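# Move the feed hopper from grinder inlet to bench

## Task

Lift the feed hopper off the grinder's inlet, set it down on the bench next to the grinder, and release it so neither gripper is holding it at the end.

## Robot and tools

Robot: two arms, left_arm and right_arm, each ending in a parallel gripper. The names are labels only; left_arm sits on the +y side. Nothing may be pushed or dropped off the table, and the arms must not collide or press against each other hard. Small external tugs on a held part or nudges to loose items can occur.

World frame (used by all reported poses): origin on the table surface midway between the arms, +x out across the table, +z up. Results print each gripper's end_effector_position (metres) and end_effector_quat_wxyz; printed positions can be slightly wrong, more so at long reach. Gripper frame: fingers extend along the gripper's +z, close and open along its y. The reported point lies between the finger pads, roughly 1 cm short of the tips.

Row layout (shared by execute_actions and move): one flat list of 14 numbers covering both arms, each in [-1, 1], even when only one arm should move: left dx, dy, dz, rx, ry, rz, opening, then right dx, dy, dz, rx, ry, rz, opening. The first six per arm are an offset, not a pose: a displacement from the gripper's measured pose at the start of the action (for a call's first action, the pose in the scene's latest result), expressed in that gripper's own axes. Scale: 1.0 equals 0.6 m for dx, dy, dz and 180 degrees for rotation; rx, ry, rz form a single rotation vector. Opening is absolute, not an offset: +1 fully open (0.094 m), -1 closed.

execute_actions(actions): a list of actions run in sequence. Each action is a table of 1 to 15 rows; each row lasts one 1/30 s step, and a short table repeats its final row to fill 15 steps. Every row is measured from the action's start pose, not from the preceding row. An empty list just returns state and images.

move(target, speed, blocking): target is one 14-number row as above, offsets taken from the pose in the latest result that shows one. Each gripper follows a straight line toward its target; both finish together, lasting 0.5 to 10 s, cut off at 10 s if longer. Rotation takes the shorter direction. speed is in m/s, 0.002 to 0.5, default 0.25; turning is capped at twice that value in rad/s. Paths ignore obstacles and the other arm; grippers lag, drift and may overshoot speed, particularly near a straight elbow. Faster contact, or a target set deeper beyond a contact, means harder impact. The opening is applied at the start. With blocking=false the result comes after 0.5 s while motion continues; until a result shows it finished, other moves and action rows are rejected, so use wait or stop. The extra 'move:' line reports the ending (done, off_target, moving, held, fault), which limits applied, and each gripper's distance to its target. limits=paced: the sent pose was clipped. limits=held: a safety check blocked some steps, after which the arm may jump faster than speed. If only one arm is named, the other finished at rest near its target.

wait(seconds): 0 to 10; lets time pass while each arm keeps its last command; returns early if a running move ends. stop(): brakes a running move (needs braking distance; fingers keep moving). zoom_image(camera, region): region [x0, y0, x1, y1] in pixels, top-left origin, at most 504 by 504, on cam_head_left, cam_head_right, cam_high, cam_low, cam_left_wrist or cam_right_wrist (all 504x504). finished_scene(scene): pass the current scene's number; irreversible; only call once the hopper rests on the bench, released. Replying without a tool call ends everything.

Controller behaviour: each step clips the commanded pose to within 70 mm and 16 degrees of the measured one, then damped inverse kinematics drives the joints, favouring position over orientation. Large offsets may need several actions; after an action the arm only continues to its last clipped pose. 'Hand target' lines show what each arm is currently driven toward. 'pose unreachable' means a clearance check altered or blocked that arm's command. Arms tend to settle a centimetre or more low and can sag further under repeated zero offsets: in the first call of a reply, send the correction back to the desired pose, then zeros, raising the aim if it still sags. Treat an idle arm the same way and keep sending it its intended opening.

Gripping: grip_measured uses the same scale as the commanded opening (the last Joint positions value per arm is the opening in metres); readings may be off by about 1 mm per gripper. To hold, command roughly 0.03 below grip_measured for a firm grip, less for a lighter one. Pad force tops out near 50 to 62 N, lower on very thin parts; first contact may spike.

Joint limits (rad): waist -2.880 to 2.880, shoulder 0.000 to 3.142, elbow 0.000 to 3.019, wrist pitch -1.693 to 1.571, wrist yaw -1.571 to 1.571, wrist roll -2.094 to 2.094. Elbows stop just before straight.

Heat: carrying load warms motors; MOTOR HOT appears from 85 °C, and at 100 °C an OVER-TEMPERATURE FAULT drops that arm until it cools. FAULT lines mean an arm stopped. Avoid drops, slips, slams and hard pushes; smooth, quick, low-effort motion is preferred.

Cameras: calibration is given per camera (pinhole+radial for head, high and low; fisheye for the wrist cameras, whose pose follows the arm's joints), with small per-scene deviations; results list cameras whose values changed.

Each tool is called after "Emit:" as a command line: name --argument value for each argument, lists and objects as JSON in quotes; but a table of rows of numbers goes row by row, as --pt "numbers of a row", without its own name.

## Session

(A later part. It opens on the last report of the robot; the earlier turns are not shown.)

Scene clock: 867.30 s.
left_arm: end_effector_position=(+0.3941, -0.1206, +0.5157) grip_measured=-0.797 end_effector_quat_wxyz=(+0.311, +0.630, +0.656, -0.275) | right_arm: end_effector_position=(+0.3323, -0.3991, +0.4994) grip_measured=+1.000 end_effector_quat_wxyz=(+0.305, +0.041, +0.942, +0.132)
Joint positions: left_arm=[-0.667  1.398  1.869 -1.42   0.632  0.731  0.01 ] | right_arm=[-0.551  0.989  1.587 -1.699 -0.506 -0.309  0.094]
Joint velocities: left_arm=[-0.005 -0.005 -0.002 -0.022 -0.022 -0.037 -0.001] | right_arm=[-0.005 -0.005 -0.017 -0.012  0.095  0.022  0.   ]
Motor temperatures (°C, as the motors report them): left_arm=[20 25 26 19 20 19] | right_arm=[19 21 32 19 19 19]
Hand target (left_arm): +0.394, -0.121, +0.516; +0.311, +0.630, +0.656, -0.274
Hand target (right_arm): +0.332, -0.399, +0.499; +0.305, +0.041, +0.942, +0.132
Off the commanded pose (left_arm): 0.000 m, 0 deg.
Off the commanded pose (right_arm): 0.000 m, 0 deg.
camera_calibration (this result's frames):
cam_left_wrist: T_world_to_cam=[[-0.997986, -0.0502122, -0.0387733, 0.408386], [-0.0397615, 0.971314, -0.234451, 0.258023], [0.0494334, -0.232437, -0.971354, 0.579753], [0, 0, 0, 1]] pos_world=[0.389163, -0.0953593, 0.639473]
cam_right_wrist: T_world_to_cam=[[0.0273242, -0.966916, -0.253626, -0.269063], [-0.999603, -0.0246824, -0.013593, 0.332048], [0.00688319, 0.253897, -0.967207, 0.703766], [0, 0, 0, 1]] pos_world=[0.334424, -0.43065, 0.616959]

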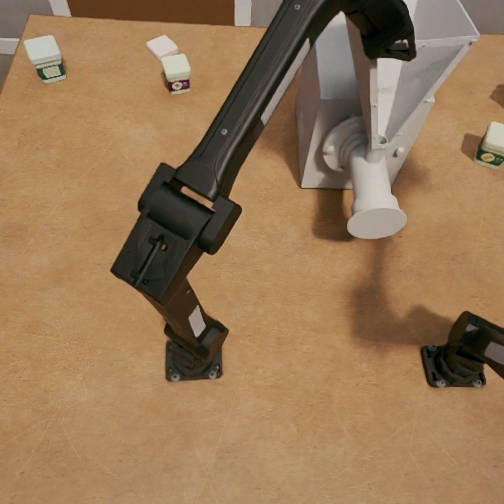

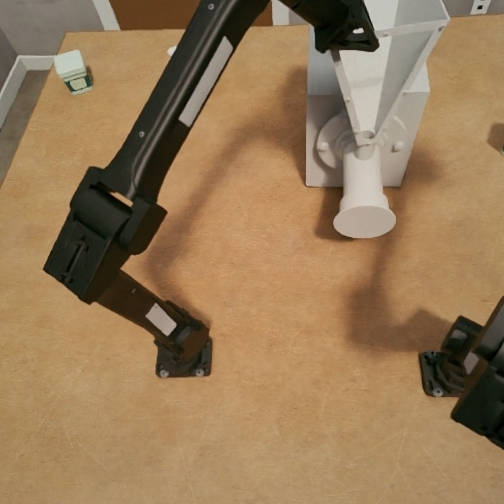

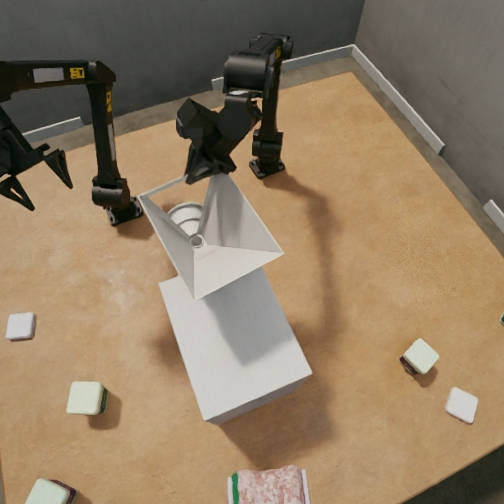

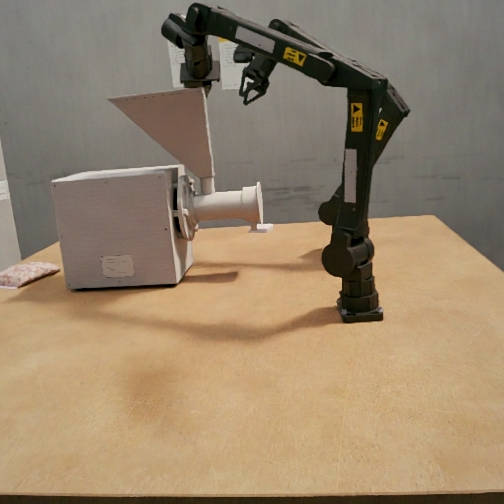

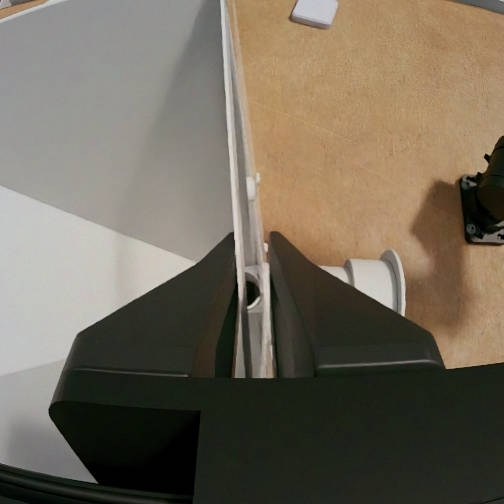

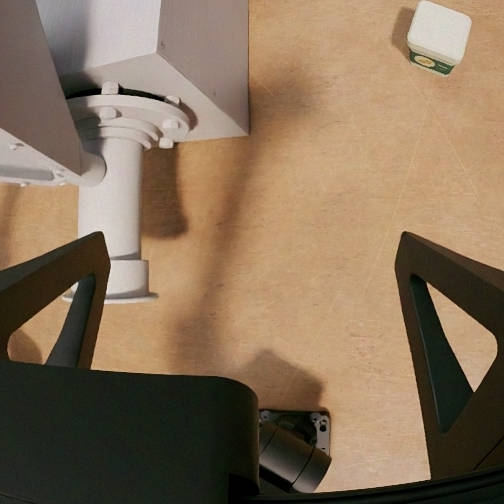

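Emit:
execute_actions --actions '[[[0,0.011,0,0,0,0,-0.8,0,0,0,0,0,0,1]],[[0,0.004,0,0,0,0,-0.8,0,0,0,0,0,0,1]]]'

Scene clock: 878.23 s.
left_arm: end_effector_position=(+0.3939, -0.1207, +0.5159) grip_measured=-0.797 end_effector_quat_wxyz=(+0.311, +0.630, +0.656, -0.276) | right_arm: end_effector_position=(+0.3323, -0.3991, +0.4994) grip_measured=+1.000 end_effector_quat_wxyz=(+0.305, +0.041, +0.942, +0.132)
Joint positions: left_arm=[-0.667  1.398  1.869 -1.42   0.634  0.731  0.01 ] | right_arm=[-0.551  0.989  1.587 -1.699 -0.506 -0.309  0.094]
Joint velocities: left_arm=[-0.005 -0.024  0.002 -0.012 -0.022 -0.051  0.   ] | right_arm=[-0.005  0.005 -0.002  0.002 -0.022  0.007  0.   ]
Motor temperatures (°C, as the motors report them): left_arm=[20 25 26 19 20 19] | right_arm=[19 21 32 19 19 19]
Hand target (left_arm): +0.396, -0.121, +0.516; +0.311, +0.630, +0.656, -0.276
Hand target (right_arm): +0.332, -0.399, +0.499; +0.305, +0.041, +0.942, +0.132
Off the commanded pose (left_arm): 0.002 m, 0 deg.
Off the commanded pose (right_arm): 0.000 m, 0 deg.
camera_calibration (this result's frames):
cam_left_wrist: T_world_to_cam=[[-0.998056, -0.0493647, -0.0380337, 0.40794], [-0.0390603, 0.971107, -0.235425, 0.258368], [0.0485565, -0.233482, -0.971148, 0.579968], [0, 0, 0, 1]] pos_world=[0.389078, -0.0953529, 0.639577]
cam_right_wrist: T_world_to_cam=[[0.0273242, -0.966916, -0.253626, -0.269063], [-0.999603, -0.0246824, -0.013593, 0.332048], [0.00688319, 0.253897, -0.967207, 0.703766], [0, 0, 0, 1]] pos_world=[0.334424, -0.43065, 0.616959]

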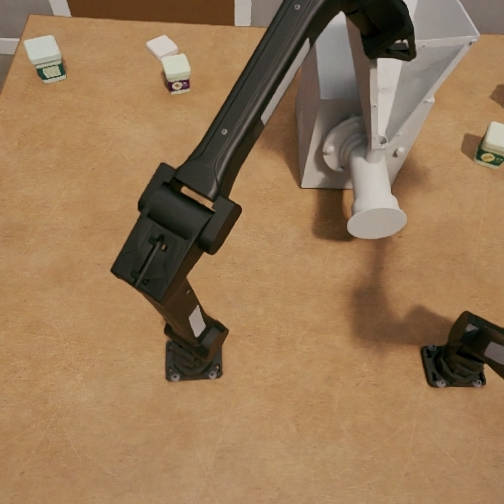

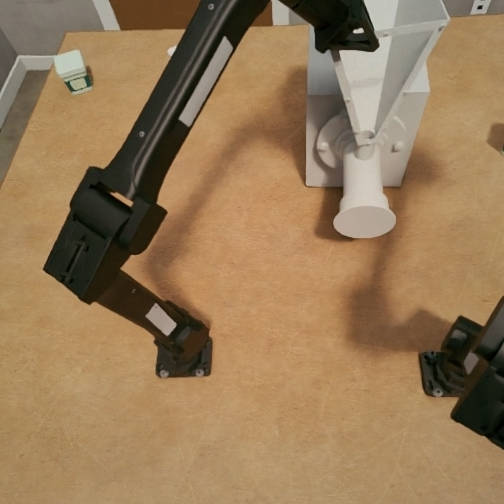

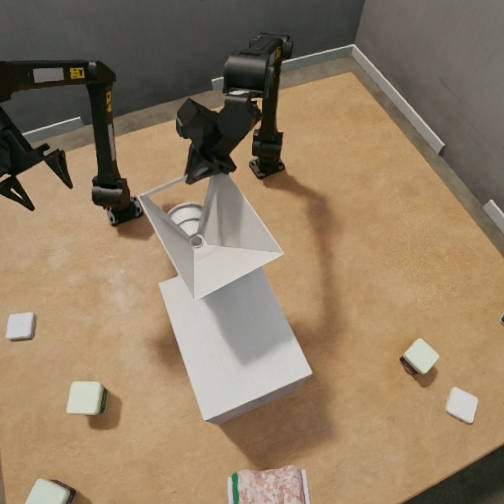

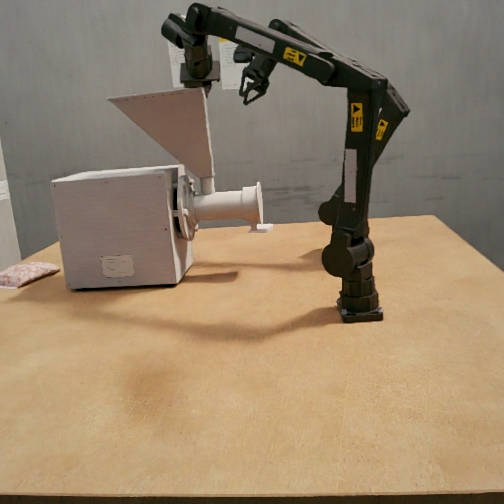

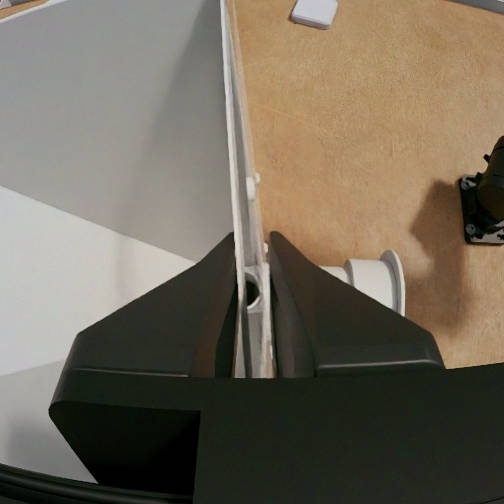

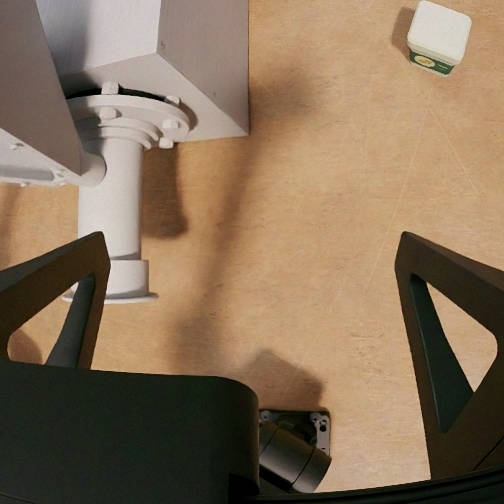

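Emit:
execute_actions --actions '[[[0,0.019,0,0,0,0,-0.8,0,0,0,0,0,0,1]]]'

Scene clock: 880.67 s.
left_arm: end_effector_position=(+0.3942, -0.1206, +0.5158) grip_measured=-0.797 end_effector_quat_wxyz=(+0.310, +0.629, +0.656, -0.278) | right_arm: end_effector_position=(+0.3323, -0.3991, +0.4994) grip_measured=+1.000 end_effector_quat_wxyz=(+0.305, +0.041, +0.942, +0.132)
Joint positions: left_arm=[-0.665  1.399  1.869 -1.421  0.64   0.731  0.01 ] | right_arm=[-0.551  0.989  1.587 -1.699 -0.506 -0.309  0.094]
Joint velocities: left_arm=[-0.005  0.005  0.007 -0.002 -0.051 -0.037 -0.   ] | right_arm=[-0.005 -0.015 -0.002  0.002 -0.066 -0.007  0.   ]
Motor temperatures (°C, as the motors report them): left_arm=[20 24 26 19 20 19] | right_arm=[19 21 32 19 19 19]
Hand target (left_arm): +0.405, -0.120, +0.516; +0.311, +0.630, +0.656, -0.275
Hand target (right_arm): +0.332, -0.399, +0.499; +0.305, +0.041, +0.942, +0.132
Off the commanded pose (left_arm): 0.011 m, 0 deg.
Off the commanded pose (right_arm): 0.000 m, 0 deg.
camera_calibration (this result's frames):
cam_left_wrist: T_world_to_cam=[[-0.99829, -0.0480026, -0.0333653, 0.406044], [-0.0386898, 0.970376, -0.238481, 0.259607], [0.0438246, -0.236782, -0.970574, 0.581064], [0, 0, 0, 1]] pos_world=[0.389929, -0.0948393, 0.639425]
cam_right_wrist: T_world_to_cam=[[0.0273242, -0.966916, -0.253626, -0.269063], [-0.999603, -0.0246824, -0.013593, 0.332048], [0.00688319, 0.253897, -0.967207, 0.703766], [0, 0, 0, 1]] pos_world=[0.334424, -0.43065, 0.616959]

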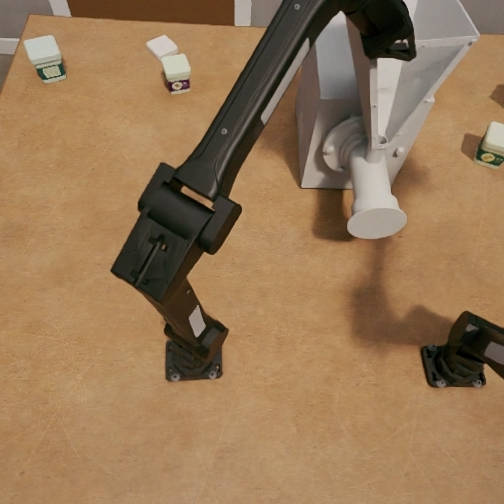

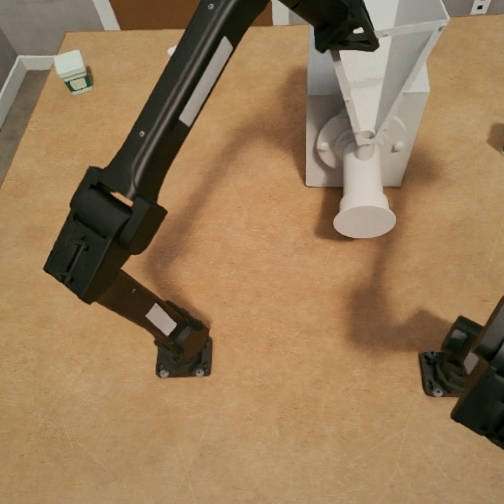

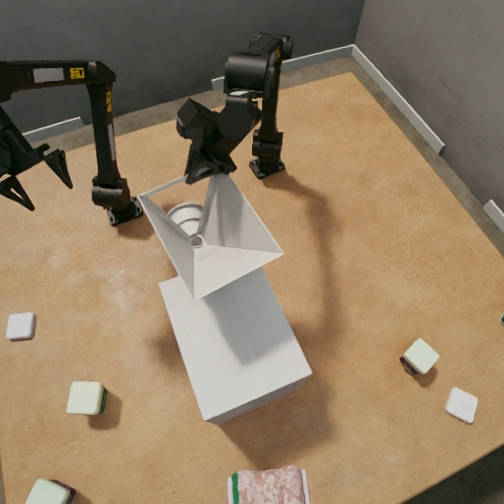

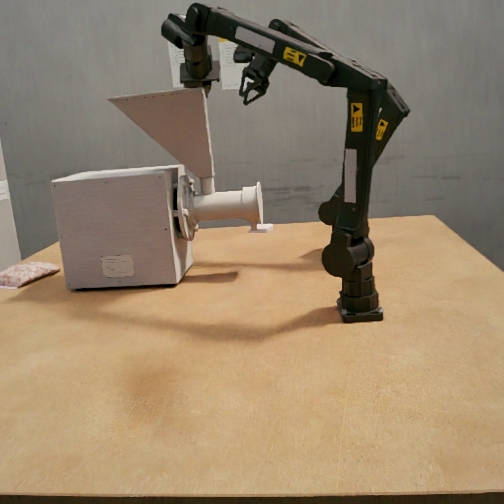

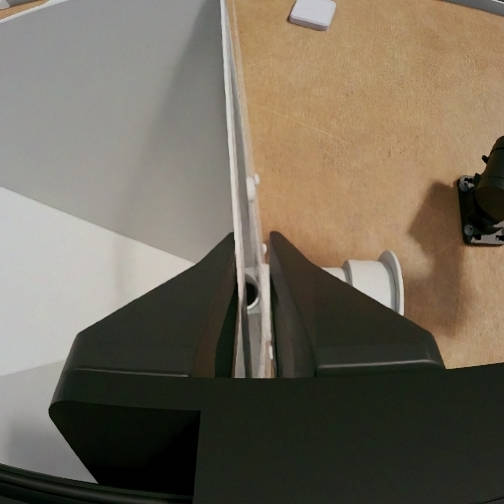

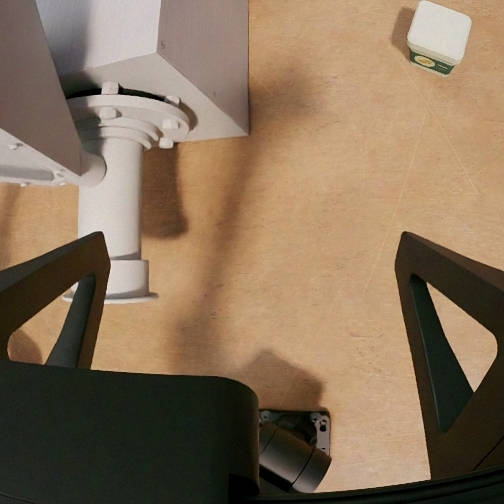

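Emit:
wait --seconds 0.5

Scene clock: 882.60 s.
left_arm: end_effector_position=(+0.3942, -0.1206, +0.5158) grip_measured=-0.797 end_effector_quat_wxyz=(+0.310, +0.629, +0.656, -0.278) | right_arm: end_effector_position=(+0.3323, -0.3991, +0.4994) grip_measured=+1.000 end_effector_quat_wxyz=(+0.305, +0.041, +0.942, +0.132)
Joint positions: left_arm=[-0.665  1.399  1.869 -1.421  0.64   0.731  0.01 ] | right_arm=[-0.551  0.989  1.587 -1.699 -0.506 -0.309  0.094]
Joint velocities: left_arm=[-0.015 -0.005  0.007 -0.007 -0.066 -0.007  0.   ] | right_arm=[-0.005 -0.005  0.007 -0.007  0.037 -0.066  0.   ]
Motor temperatures (°C, as the motors report them): left_arm=[20 24 26 19 20 19] | right_arm=[19 21 32 19 19 19]
Hand target (left_arm): +0.405, -0.120, +0.516; +0.311, +0.630, +0.656, -0.275
Hand target (right_arm): +0.332, -0.399, +0.499; +0.305, +0.041, +0.942, +0.132
Off the commanded pose (left_arm): 0.011 m, 0 deg.
Off the commanded pose (right_arm): 0.000 m, 0 deg.
wait: 0.50 s; at rest from the start
camera_calibration (this result's frames):
cam_left_wrist: T_world_to_cam=[[-0.99829, -0.0480026, -0.0333653, 0.406044], [-0.0386898, 0.970376, -0.238481, 0.259607], [0.0438246, -0.236782, -0.970574, 0.581064], [0, 0, 0, 1]] pos_world=[0.389929, -0.0948393, 0.639425]
cam_right_wrist: T_world_to_cam=[[0.0273242, -0.966916, -0.253626, -0.269063], [-0.999603, -0.0246824, -0.013593, 0.332048], [0.00688319, 0.253897, -0.967207, 0.703766], [0, 0, 0, 1]] pos_world=[0.334424, -0.43065, 0.616959]

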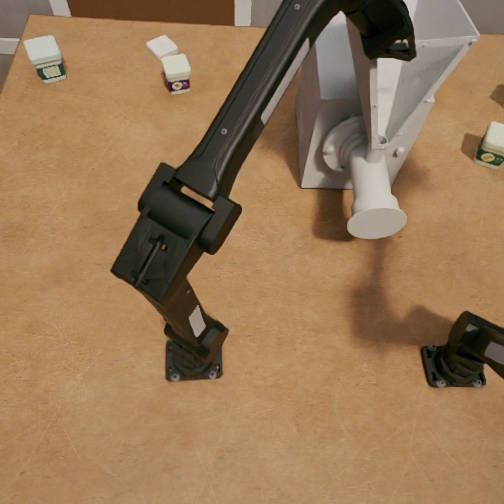

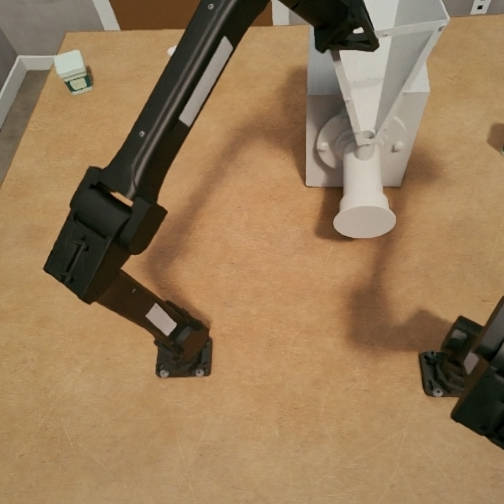

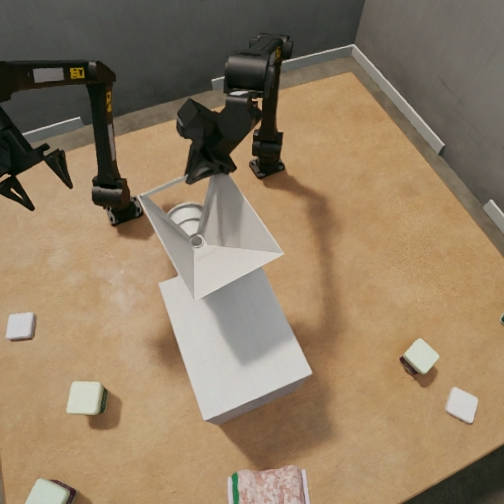

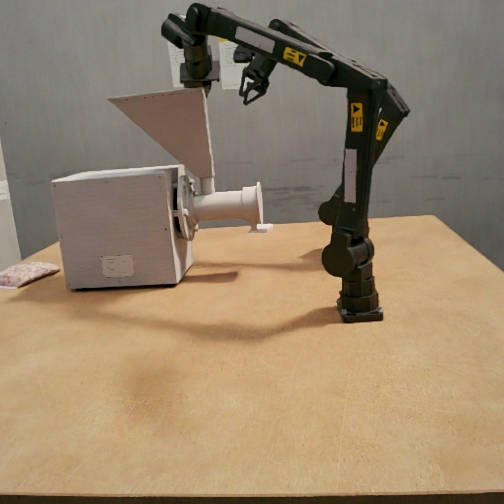

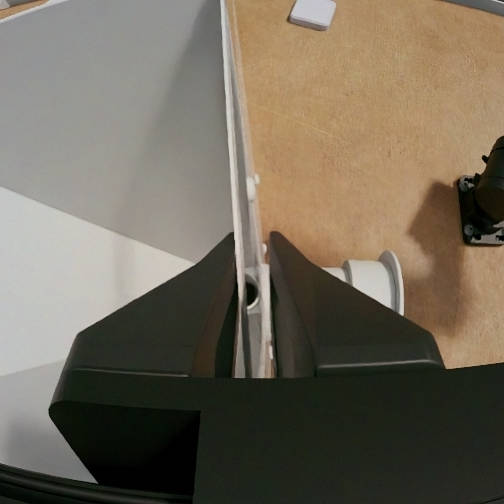

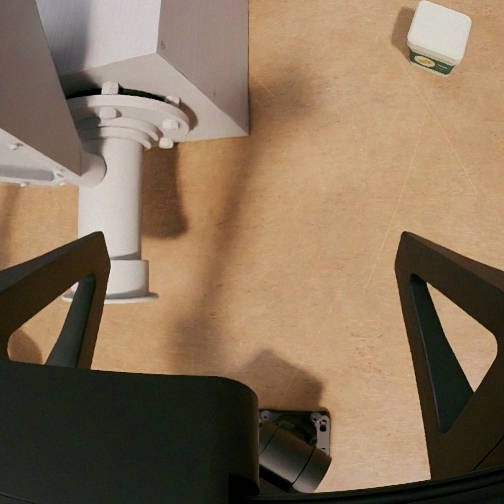

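Emit:
execute_actions --actions '[[[0,0.019,0,0,0,0,-0.85,0,0,0,0,0,0,1],[0,0.019,0,0,0,0,-0.87,0,0,0,0,0,0,1],[0,0.019,0,0,0,0,-0.89,0,0,0,0,0,0,1],[0,0.019,0,0,0,0,-0.91,0,0,0,0,0,0,1],[0,0.019,0,0,0,0,-0.93,0,0,0,0,0,0,1],[0,0.019,0,0,0,0,-0.95,0,0,0,0,0,0,1],[0,0.019,0,0,0,0,-0.97,0,0,0,0,0,0,1],[0,0.015,0,0,0,0,-1,0,0,0,0,0,0,1]],[[0,0.006,0,0,0,0,-1,0,0,0,0,0,0,1]]]'

Scene clock: 895.93 s.
left_arm: end_effector_position=(+0.3941, -0.1185, +0.5150) grip_measured=-0.922 end_effector_quat_wxyz=(+0.302, +0.619, +0.665, -0.289) | right_arm: end_effector_position=(+0.3323, -0.3991, +0.4994) grip_measured=+1.000 end_effector_quat_wxyz=(+0.305, +0.041, +0.942, +0.132)
Joint positions: left_arm=[-0.657  1.401  1.869 -1.431  0.657  0.706  0.004] | right_arm=[-0.551  0.989  1.587 -1.699 -0.506 -0.309  0.094]
Joint velocities: left_arm=[ 0.005  0.005  0.007  0.002 -0.007 -0.037 -0.001] | right_arm=[0.005 0.005 0.012 0.007 0.051 0.095 0.   ]
Motor temperatures (°C, as the motors report them): left_arm=[20 24 27 19 20 19] | right_arm=[19 21 32 19 19 19]
Hand target (left_arm): +0.398, -0.118, +0.515; +0.304, +0.622, +0.662, -0.286
Hand target (right_arm): +0.332, -0.399, +0.499; +0.305, +0.041, +0.942, +0.132
Off the commanded pose (left_arm): 0.004 m, 1 deg.
Off the commanded pose (right_arm): 0.000 m, 0 deg.
camera_calibration (this result's frames):
cam_left_wrist: T_world_to_cam=[[-0.998009, -0.0629975, 0.00304736, 0.385441], [-0.0618618, 0.968313, -0.241955, 0.268096], [0.0122918, -0.241662, -0.970283, 0.592501], [0, 0, 0, 1]] pos_world=[0.393976, -0.0921336, 0.638586]
cam_right_wrist: T_world_to_cam=[[0.0273242, -0.966916, -0.253626, -0.269063], [-0.999603, -0.0246824, -0.013593, 0.332048], [0.00688319, 0.253897, -0.967207, 0.703766], [0, 0, 0, 1]] pos_world=[0.334424, -0.43065, 0.616959]

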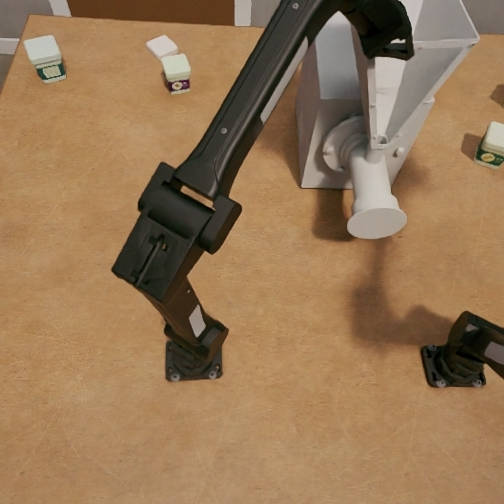

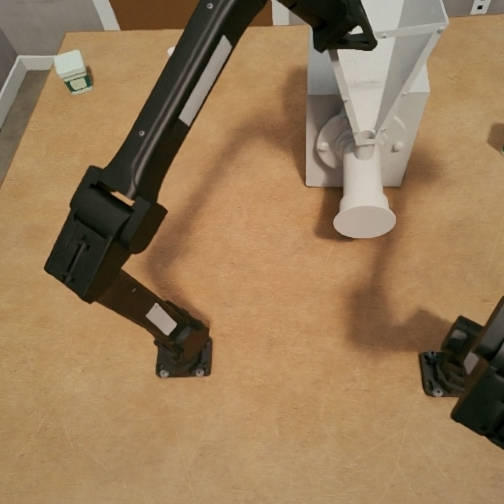

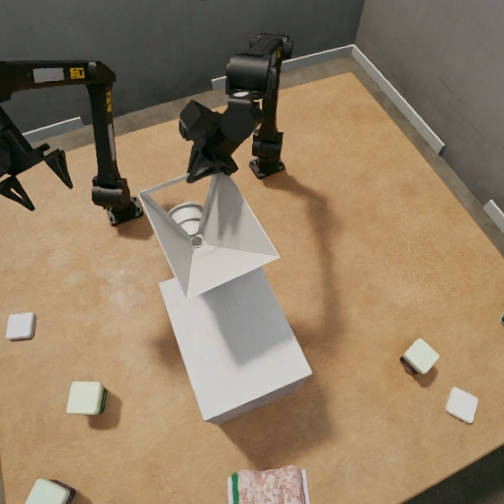

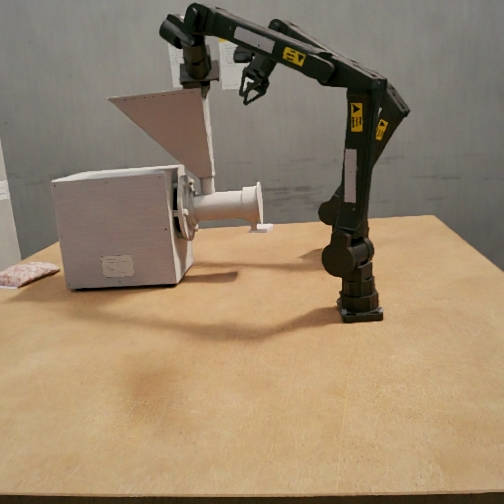

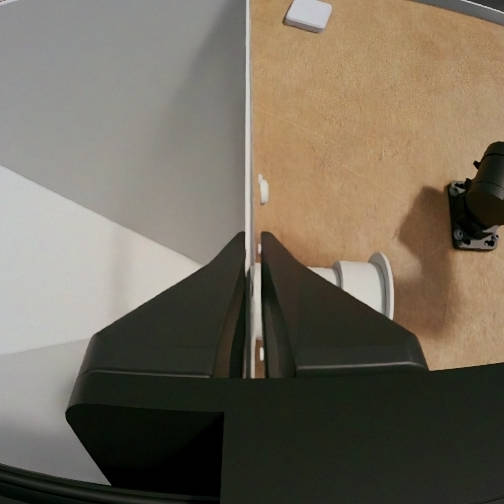

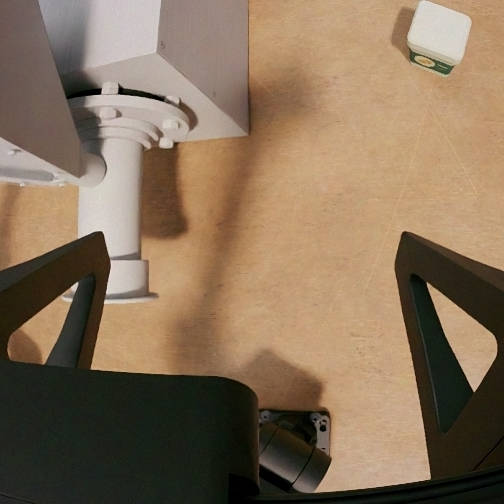

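Emit:
move --target '[-0.038,-0.0006,-0.0326,0,0,0,-1,0,0,0,0,0,0,1]' --speed 0.02

Scene clock: 906.17 s.
left_arm: end_effector_position=(+0.3965, -0.1201, +0.5169) grip_measured=-0.929 end_effector_quat_wxyz=(+0.279, +0.614, +0.677, -0.294) | right_arm: end_effector_position=(+0.3323, -0.3991, +0.4994) grip_measured=+1.000 end_effector_quat_wxyz=(+0.305, +0.041, +0.942, +0.132)
Joint positions: left_arm=[-0.657  1.441  1.932 -1.503  0.657  0.699  0.003] | right_arm=[-0.551  0.989  1.587 -1.699 -0.506 -0.309  0.094]
Joint velocities: left_arm=[-0.005  0.005 -0.007 -0.012 -0.022 -0.051 -0.001] | right_arm=[-0.005 -0.024  0.002  0.012 -0.007 -0.066  0.   ]
Motor temperatures (°C, as the motors report them): left_arm=[20 24 27 19 20 19] | right_arm=[19 21 32 19 19 19]
Hand target (left_arm): +0.393, -0.118, +0.544; +0.303, +0.618, +0.665, -0.289
Hand target (right_arm): +0.332, -0.399, +0.499; +0.305, +0.041, +0.942, +0.132
Off the commanded pose (left_arm): 0.028 m, 3 deg.
Off the commanded pose (right_arm): 0.000 m, 0 deg.
move: off_target (left_arm)
camera_calibration (this result's frames):
cam_left_wrist: T_world_to_cam=[[-0.99656, -0.0682138, 0.047072, 0.363725], [-0.0767553, 0.97388, -0.213697, 0.262228], [-0.0312654, -0.216575, -0.975765, 0.617082], [0, 0, 0, 1]] pos_world=[0.401894, -0.0969228, 0.641043]
cam_right_wrist: T_world_to_cam=[[0.0273242, -0.966916, -0.253626, -0.269063], [-0.999603, -0.0246824, -0.013593, 0.332048], [0.00688319, 0.253897, -0.967207, 0.703766], [0, 0, 0, 1]] pos_world=[0.334424, -0.43065, 0.616959]

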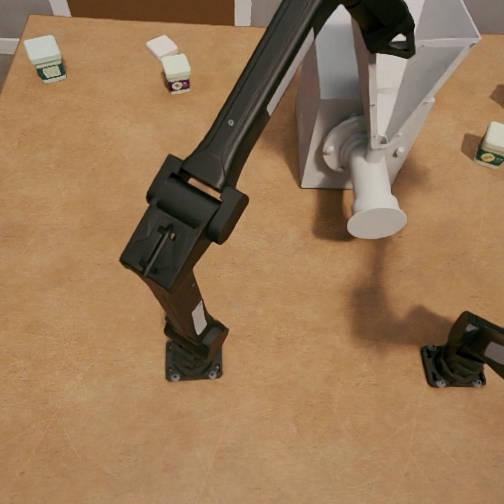

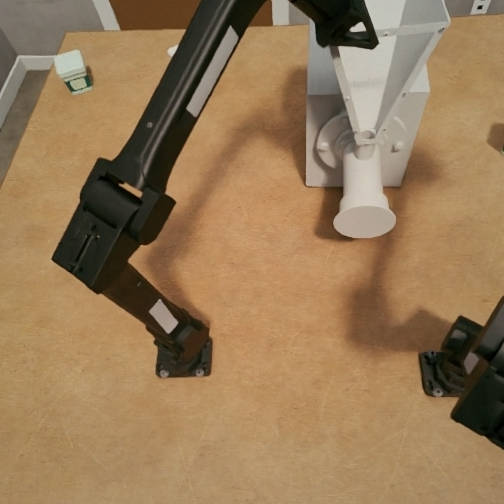

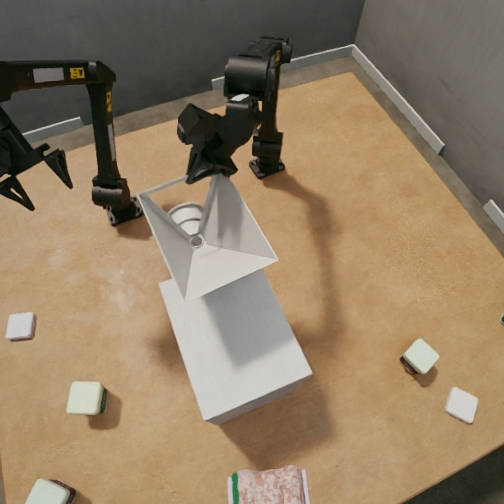

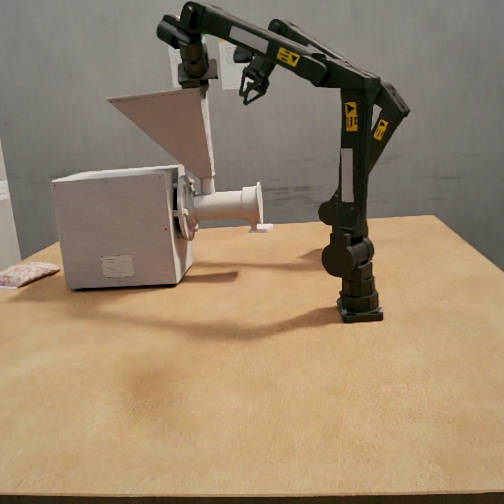

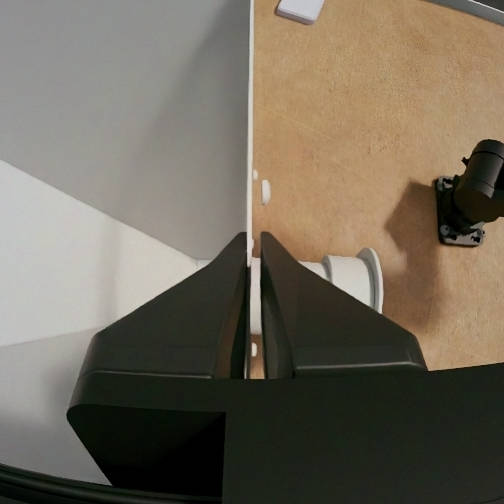

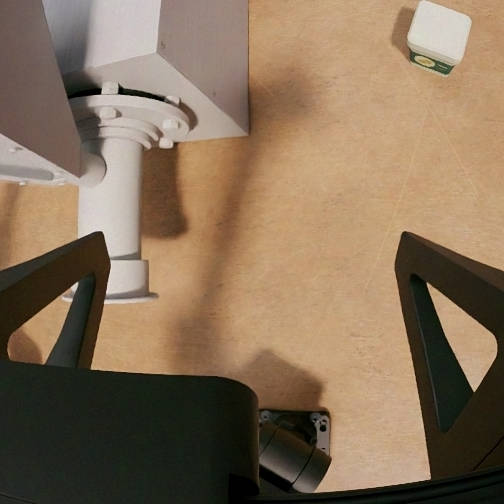

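Emit:
zoom_image --camera "cam_low" --region '[160, 140, 280, 240]'

Emit:
zoom_image --camera "cam_head_right" --region '[300, 90, 430, 220]'

Emit:
zoom_image --camera "cam_right_wrist" --region '[30, 70, 210, 250]'

Region (160, 140, 280, 240) of cam_low's 504x504 image, scaled by 4.200, with more detail than that image has.

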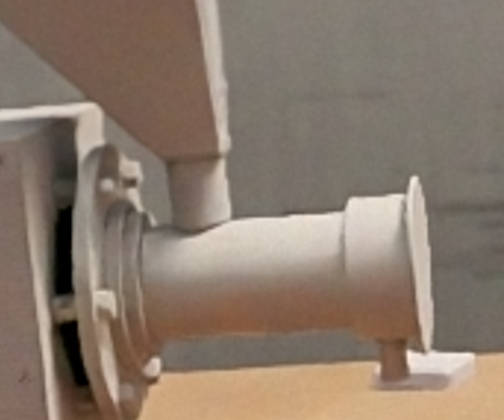

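Region (300, 90, 430, 220) of cam_head_right's 504x504 image, scaled by 3.877, with more detail than that image has.

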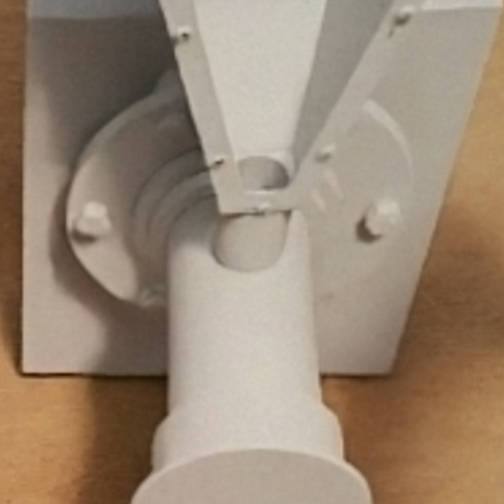

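Region (30, 70, 210, 250) of cam_right_wrist's 504x504 image, scaled by 2.800, with more detail than that image has.

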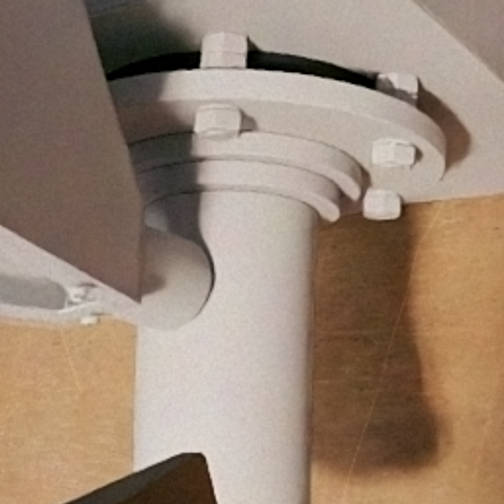

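Emit:
execute_actions --actions '[[[-0.049,-0.004,-0.045,-0.022,-0.0024,0.0247,-1,0,0,0,0,0,0,1]],[[-0.049,-0.004,-0.045,-0.012,-0.0013,0.0135,-1,0,0,0,0,0,0,1]],[[-0.049,-0.004,-0.045,-0.012,-0.0013,0.0135,-1,0,0,0,0,0,0,1]]]'

Scene clock: 955.90 s.
left_arm: end_effector_position=(+0.3971, -0.1240, +0.5183) grip_measured=-0.930 end_effector_quat_wxyz=(+0.229, +0.635, +0.693, -0.253) | right_arm: end_effector_position=(+0.3323, -0.3991, +0.4994) grip_measured=+1.000 end_effector_quat_wxyz=(+0.305, +0.041, +0.942, +0.132)
Joint positions: left_arm=[-0.692  1.539  2.108 -1.693  0.554  0.74   0.003] | right_arm=[-0.551  0.989  1.587 -1.699 -0.506 -0.309  0.094]
Joint velocities: left_arm=[-0.005 -0.015 -0.002  0.032  0.037  0.007 -0.   ] | right_arm=[ 0.005 -0.015 -0.002 -0.007 -0.11   0.007  0.   ]
Motor temperatures (°C, as the motors report them): left_arm=[20 24 31 19 20 19] | right_arm=[19 21 32 19 19 19]
Hand target (left_arm): +0.394, -0.124, +0.556; +0.273, +0.635, +0.679, -0.249
Hand target (right_arm): +0.332, -0.399, +0.499; +0.305, +0.041, +0.942, +0.132
Off the commanded pose (left_arm): 0.040 m, 5 deg.
Off the commanded pose (right_arm): 0.000 m, 0 deg.
camera_calibration (this result's frames):
cam_left_wrist: T_world_to_cam=[[-0.996885, -0.0593769, 0.0519061, 0.362691], [-0.0632407, 0.995079, -0.0762723, 0.192383], [-0.0471219, -0.0793173, -0.995735, 0.651276], [0, 0, 0, 1]] pos_world=[0.404417, -0.118244, 0.644346]
cam_right_wrist: T_world_to_cam=[[0.0273242, -0.966916, -0.253626, -0.269063], [-0.999603, -0.0246824, -0.013593, 0.332048], [0.00688319, 0.253897, -0.967207, 0.703766], [0, 0, 0, 1]] pos_world=[0.334424, -0.43065, 0.616959]

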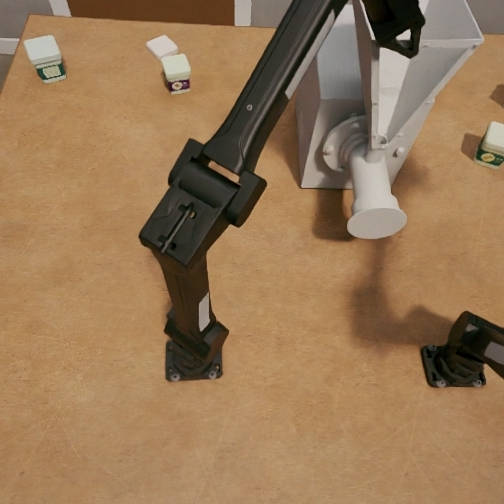

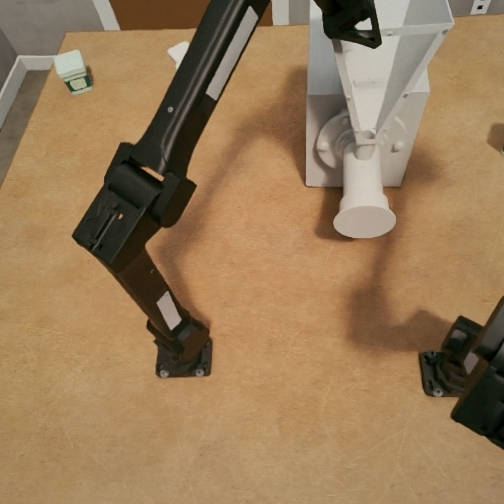

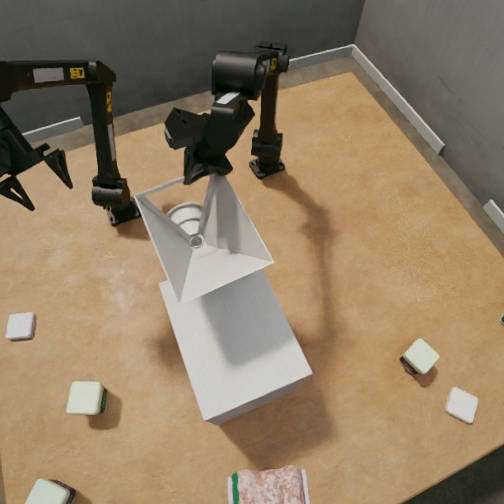

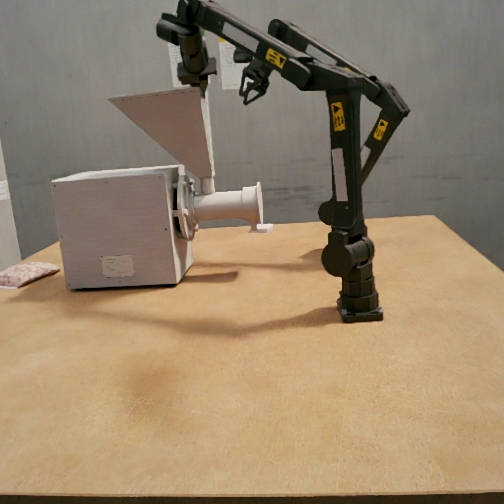

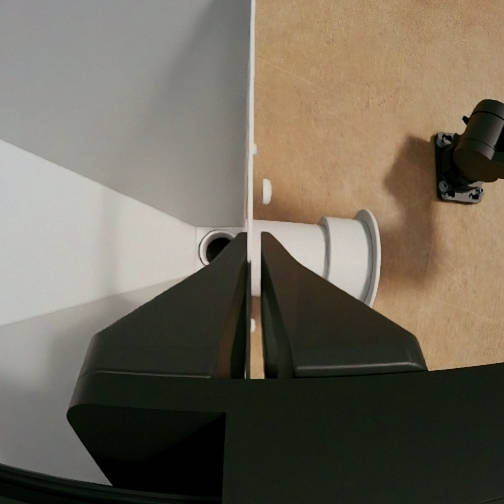

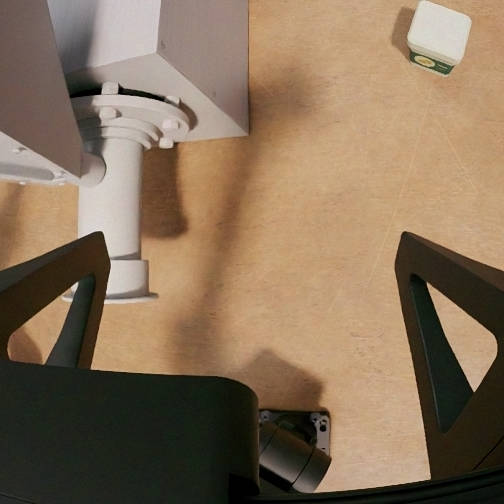

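Emit:
zoom_image --camera "cam_left_wrist" --region '[170, 190, 290, 300]'

Emit:
zoom_image --camera "cam_high" --region '[150, 190, 250, 290]'

Region (170, 190, 290, 300) of cam_left_wrist's 504x504 image, scaled by 4.200, with more detail than that image has; it fills the top 462 rows of this view, and the rest is white.

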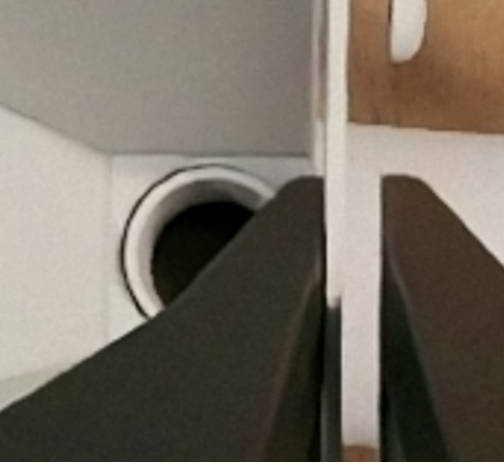

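Region (150, 190, 250, 290) of cam_high's 504x504 image, scaled by 5.040, with more detail than that image has.

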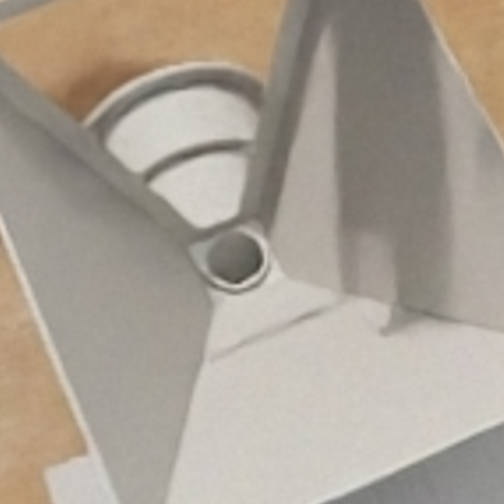

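Emit:
move --target '[0,0,0,0,0,0,-1,0.3153,0.3213,0.2893,0.0427,-0.2988,-0.0811,1]' --speed 0.15

Scene clock: 1079.80 s.
left_arm: end_effector_position=(+0.3969, -0.1241, +0.5171) grip_measured=-0.930 end_effector_quat_wxyz=(+0.228, +0.637, +0.692, -0.253) | right_arm: end_effector_position=(+0.2849, -0.1449, +0.3076) grip_measured=+1.000 end_effector_quat_wxyz=(+0.708, -0.008, +0.706, -0.013)
Joint positions: left_arm=[-0.692  1.539  2.105 -1.693  0.555  0.745  0.003] | right_arm=[ 1.172  0.628  0.36   0.275  1.21  -0.037  0.094]
Joint velocities: left_arm=[-0.015 -0.015 -0.002 -0.002 -0.007  0.007  0.   ] | right_arm=[-0.005 -0.015  0.007  0.017 -0.007 -0.051  0.   ]
Motor temperatures (°C, as the motors report them): left_arm=[20 24 33 19 20 19] | right_arm=[19 21 32 19 19 19]
Hand target (left_arm): +0.397, -0.124, +0.518; +0.229, +0.635, +0.693, -0.253
Hand target (right_arm): +0.284, -0.143, +0.307; +0.709, -0.013, +0.705, -0.014
Off the commanded pose (left_arm): 0.001 m, 0 deg.
Off the commanded pose (right_arm): 0.006 m, 2 deg.
move: done
camera_calibration (this result's frames):
cam_left_wrist: T_world_to_cam=[[-0.997091, -0.0554416, 0.0523061, 0.362935], [-0.0592895, 0.995409, -0.0751344, 0.190242], [-0.0479004, -0.078017, -0.995801, 0.650557], [0, 0, 0, 1]] pos_world=[0.40432, -0.118492, 0.643135]
cam_right_wrist: T_world_to_cam=[[-0.00969787, -0.998039, 0.0618383, -0.161644], [-0.577823, -0.0448781, -0.814927, 0.411761], [0.816104, -0.0436347, -0.576255, 0.0602006], [0, 0, 0, 1]] pos_world=[0.187228, -0.140221, 0.380242]

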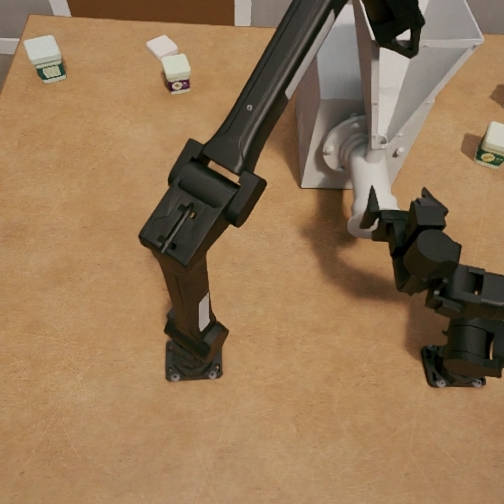

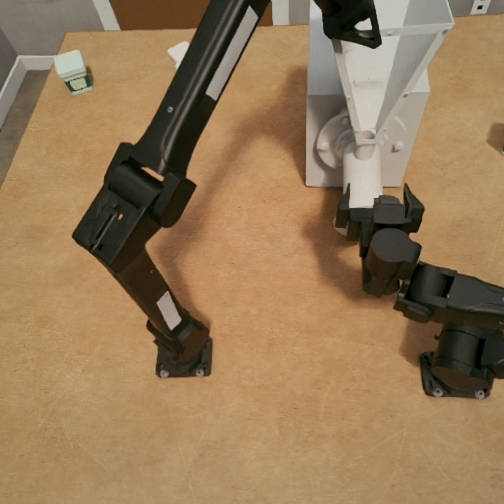

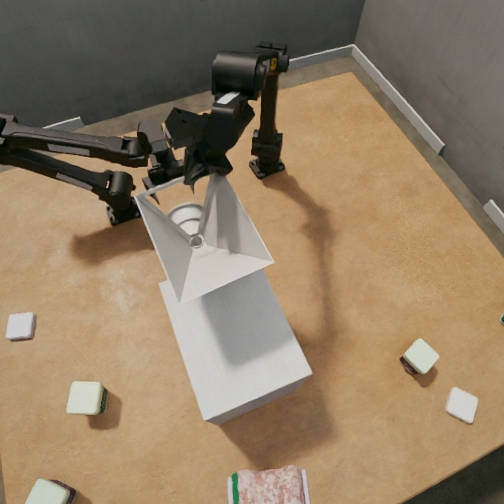

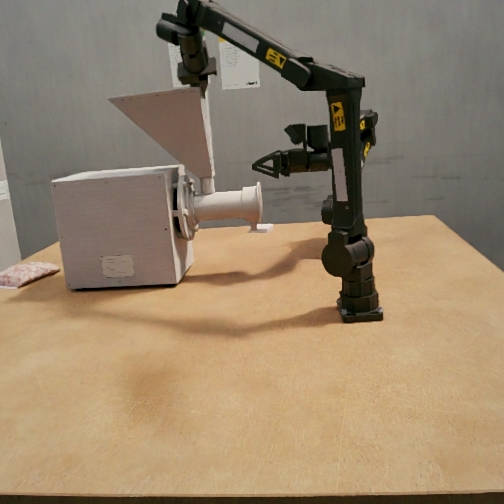

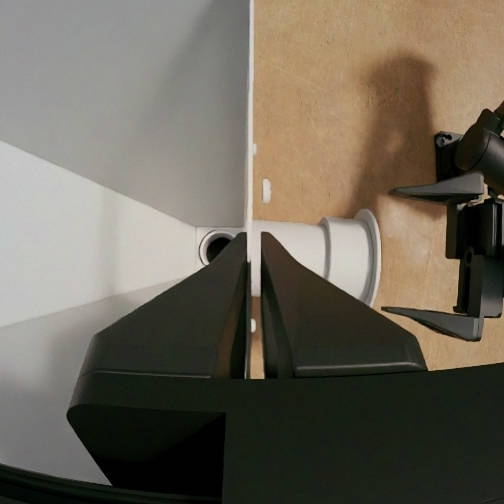

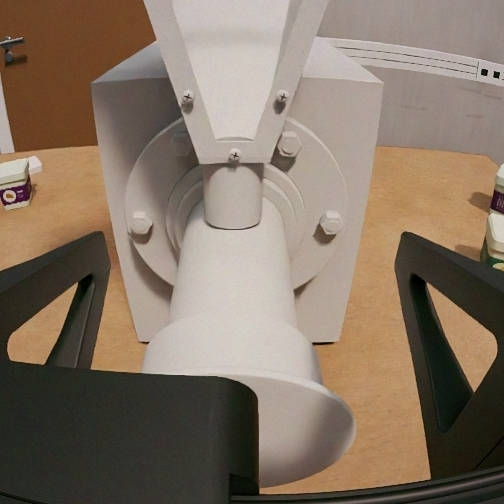

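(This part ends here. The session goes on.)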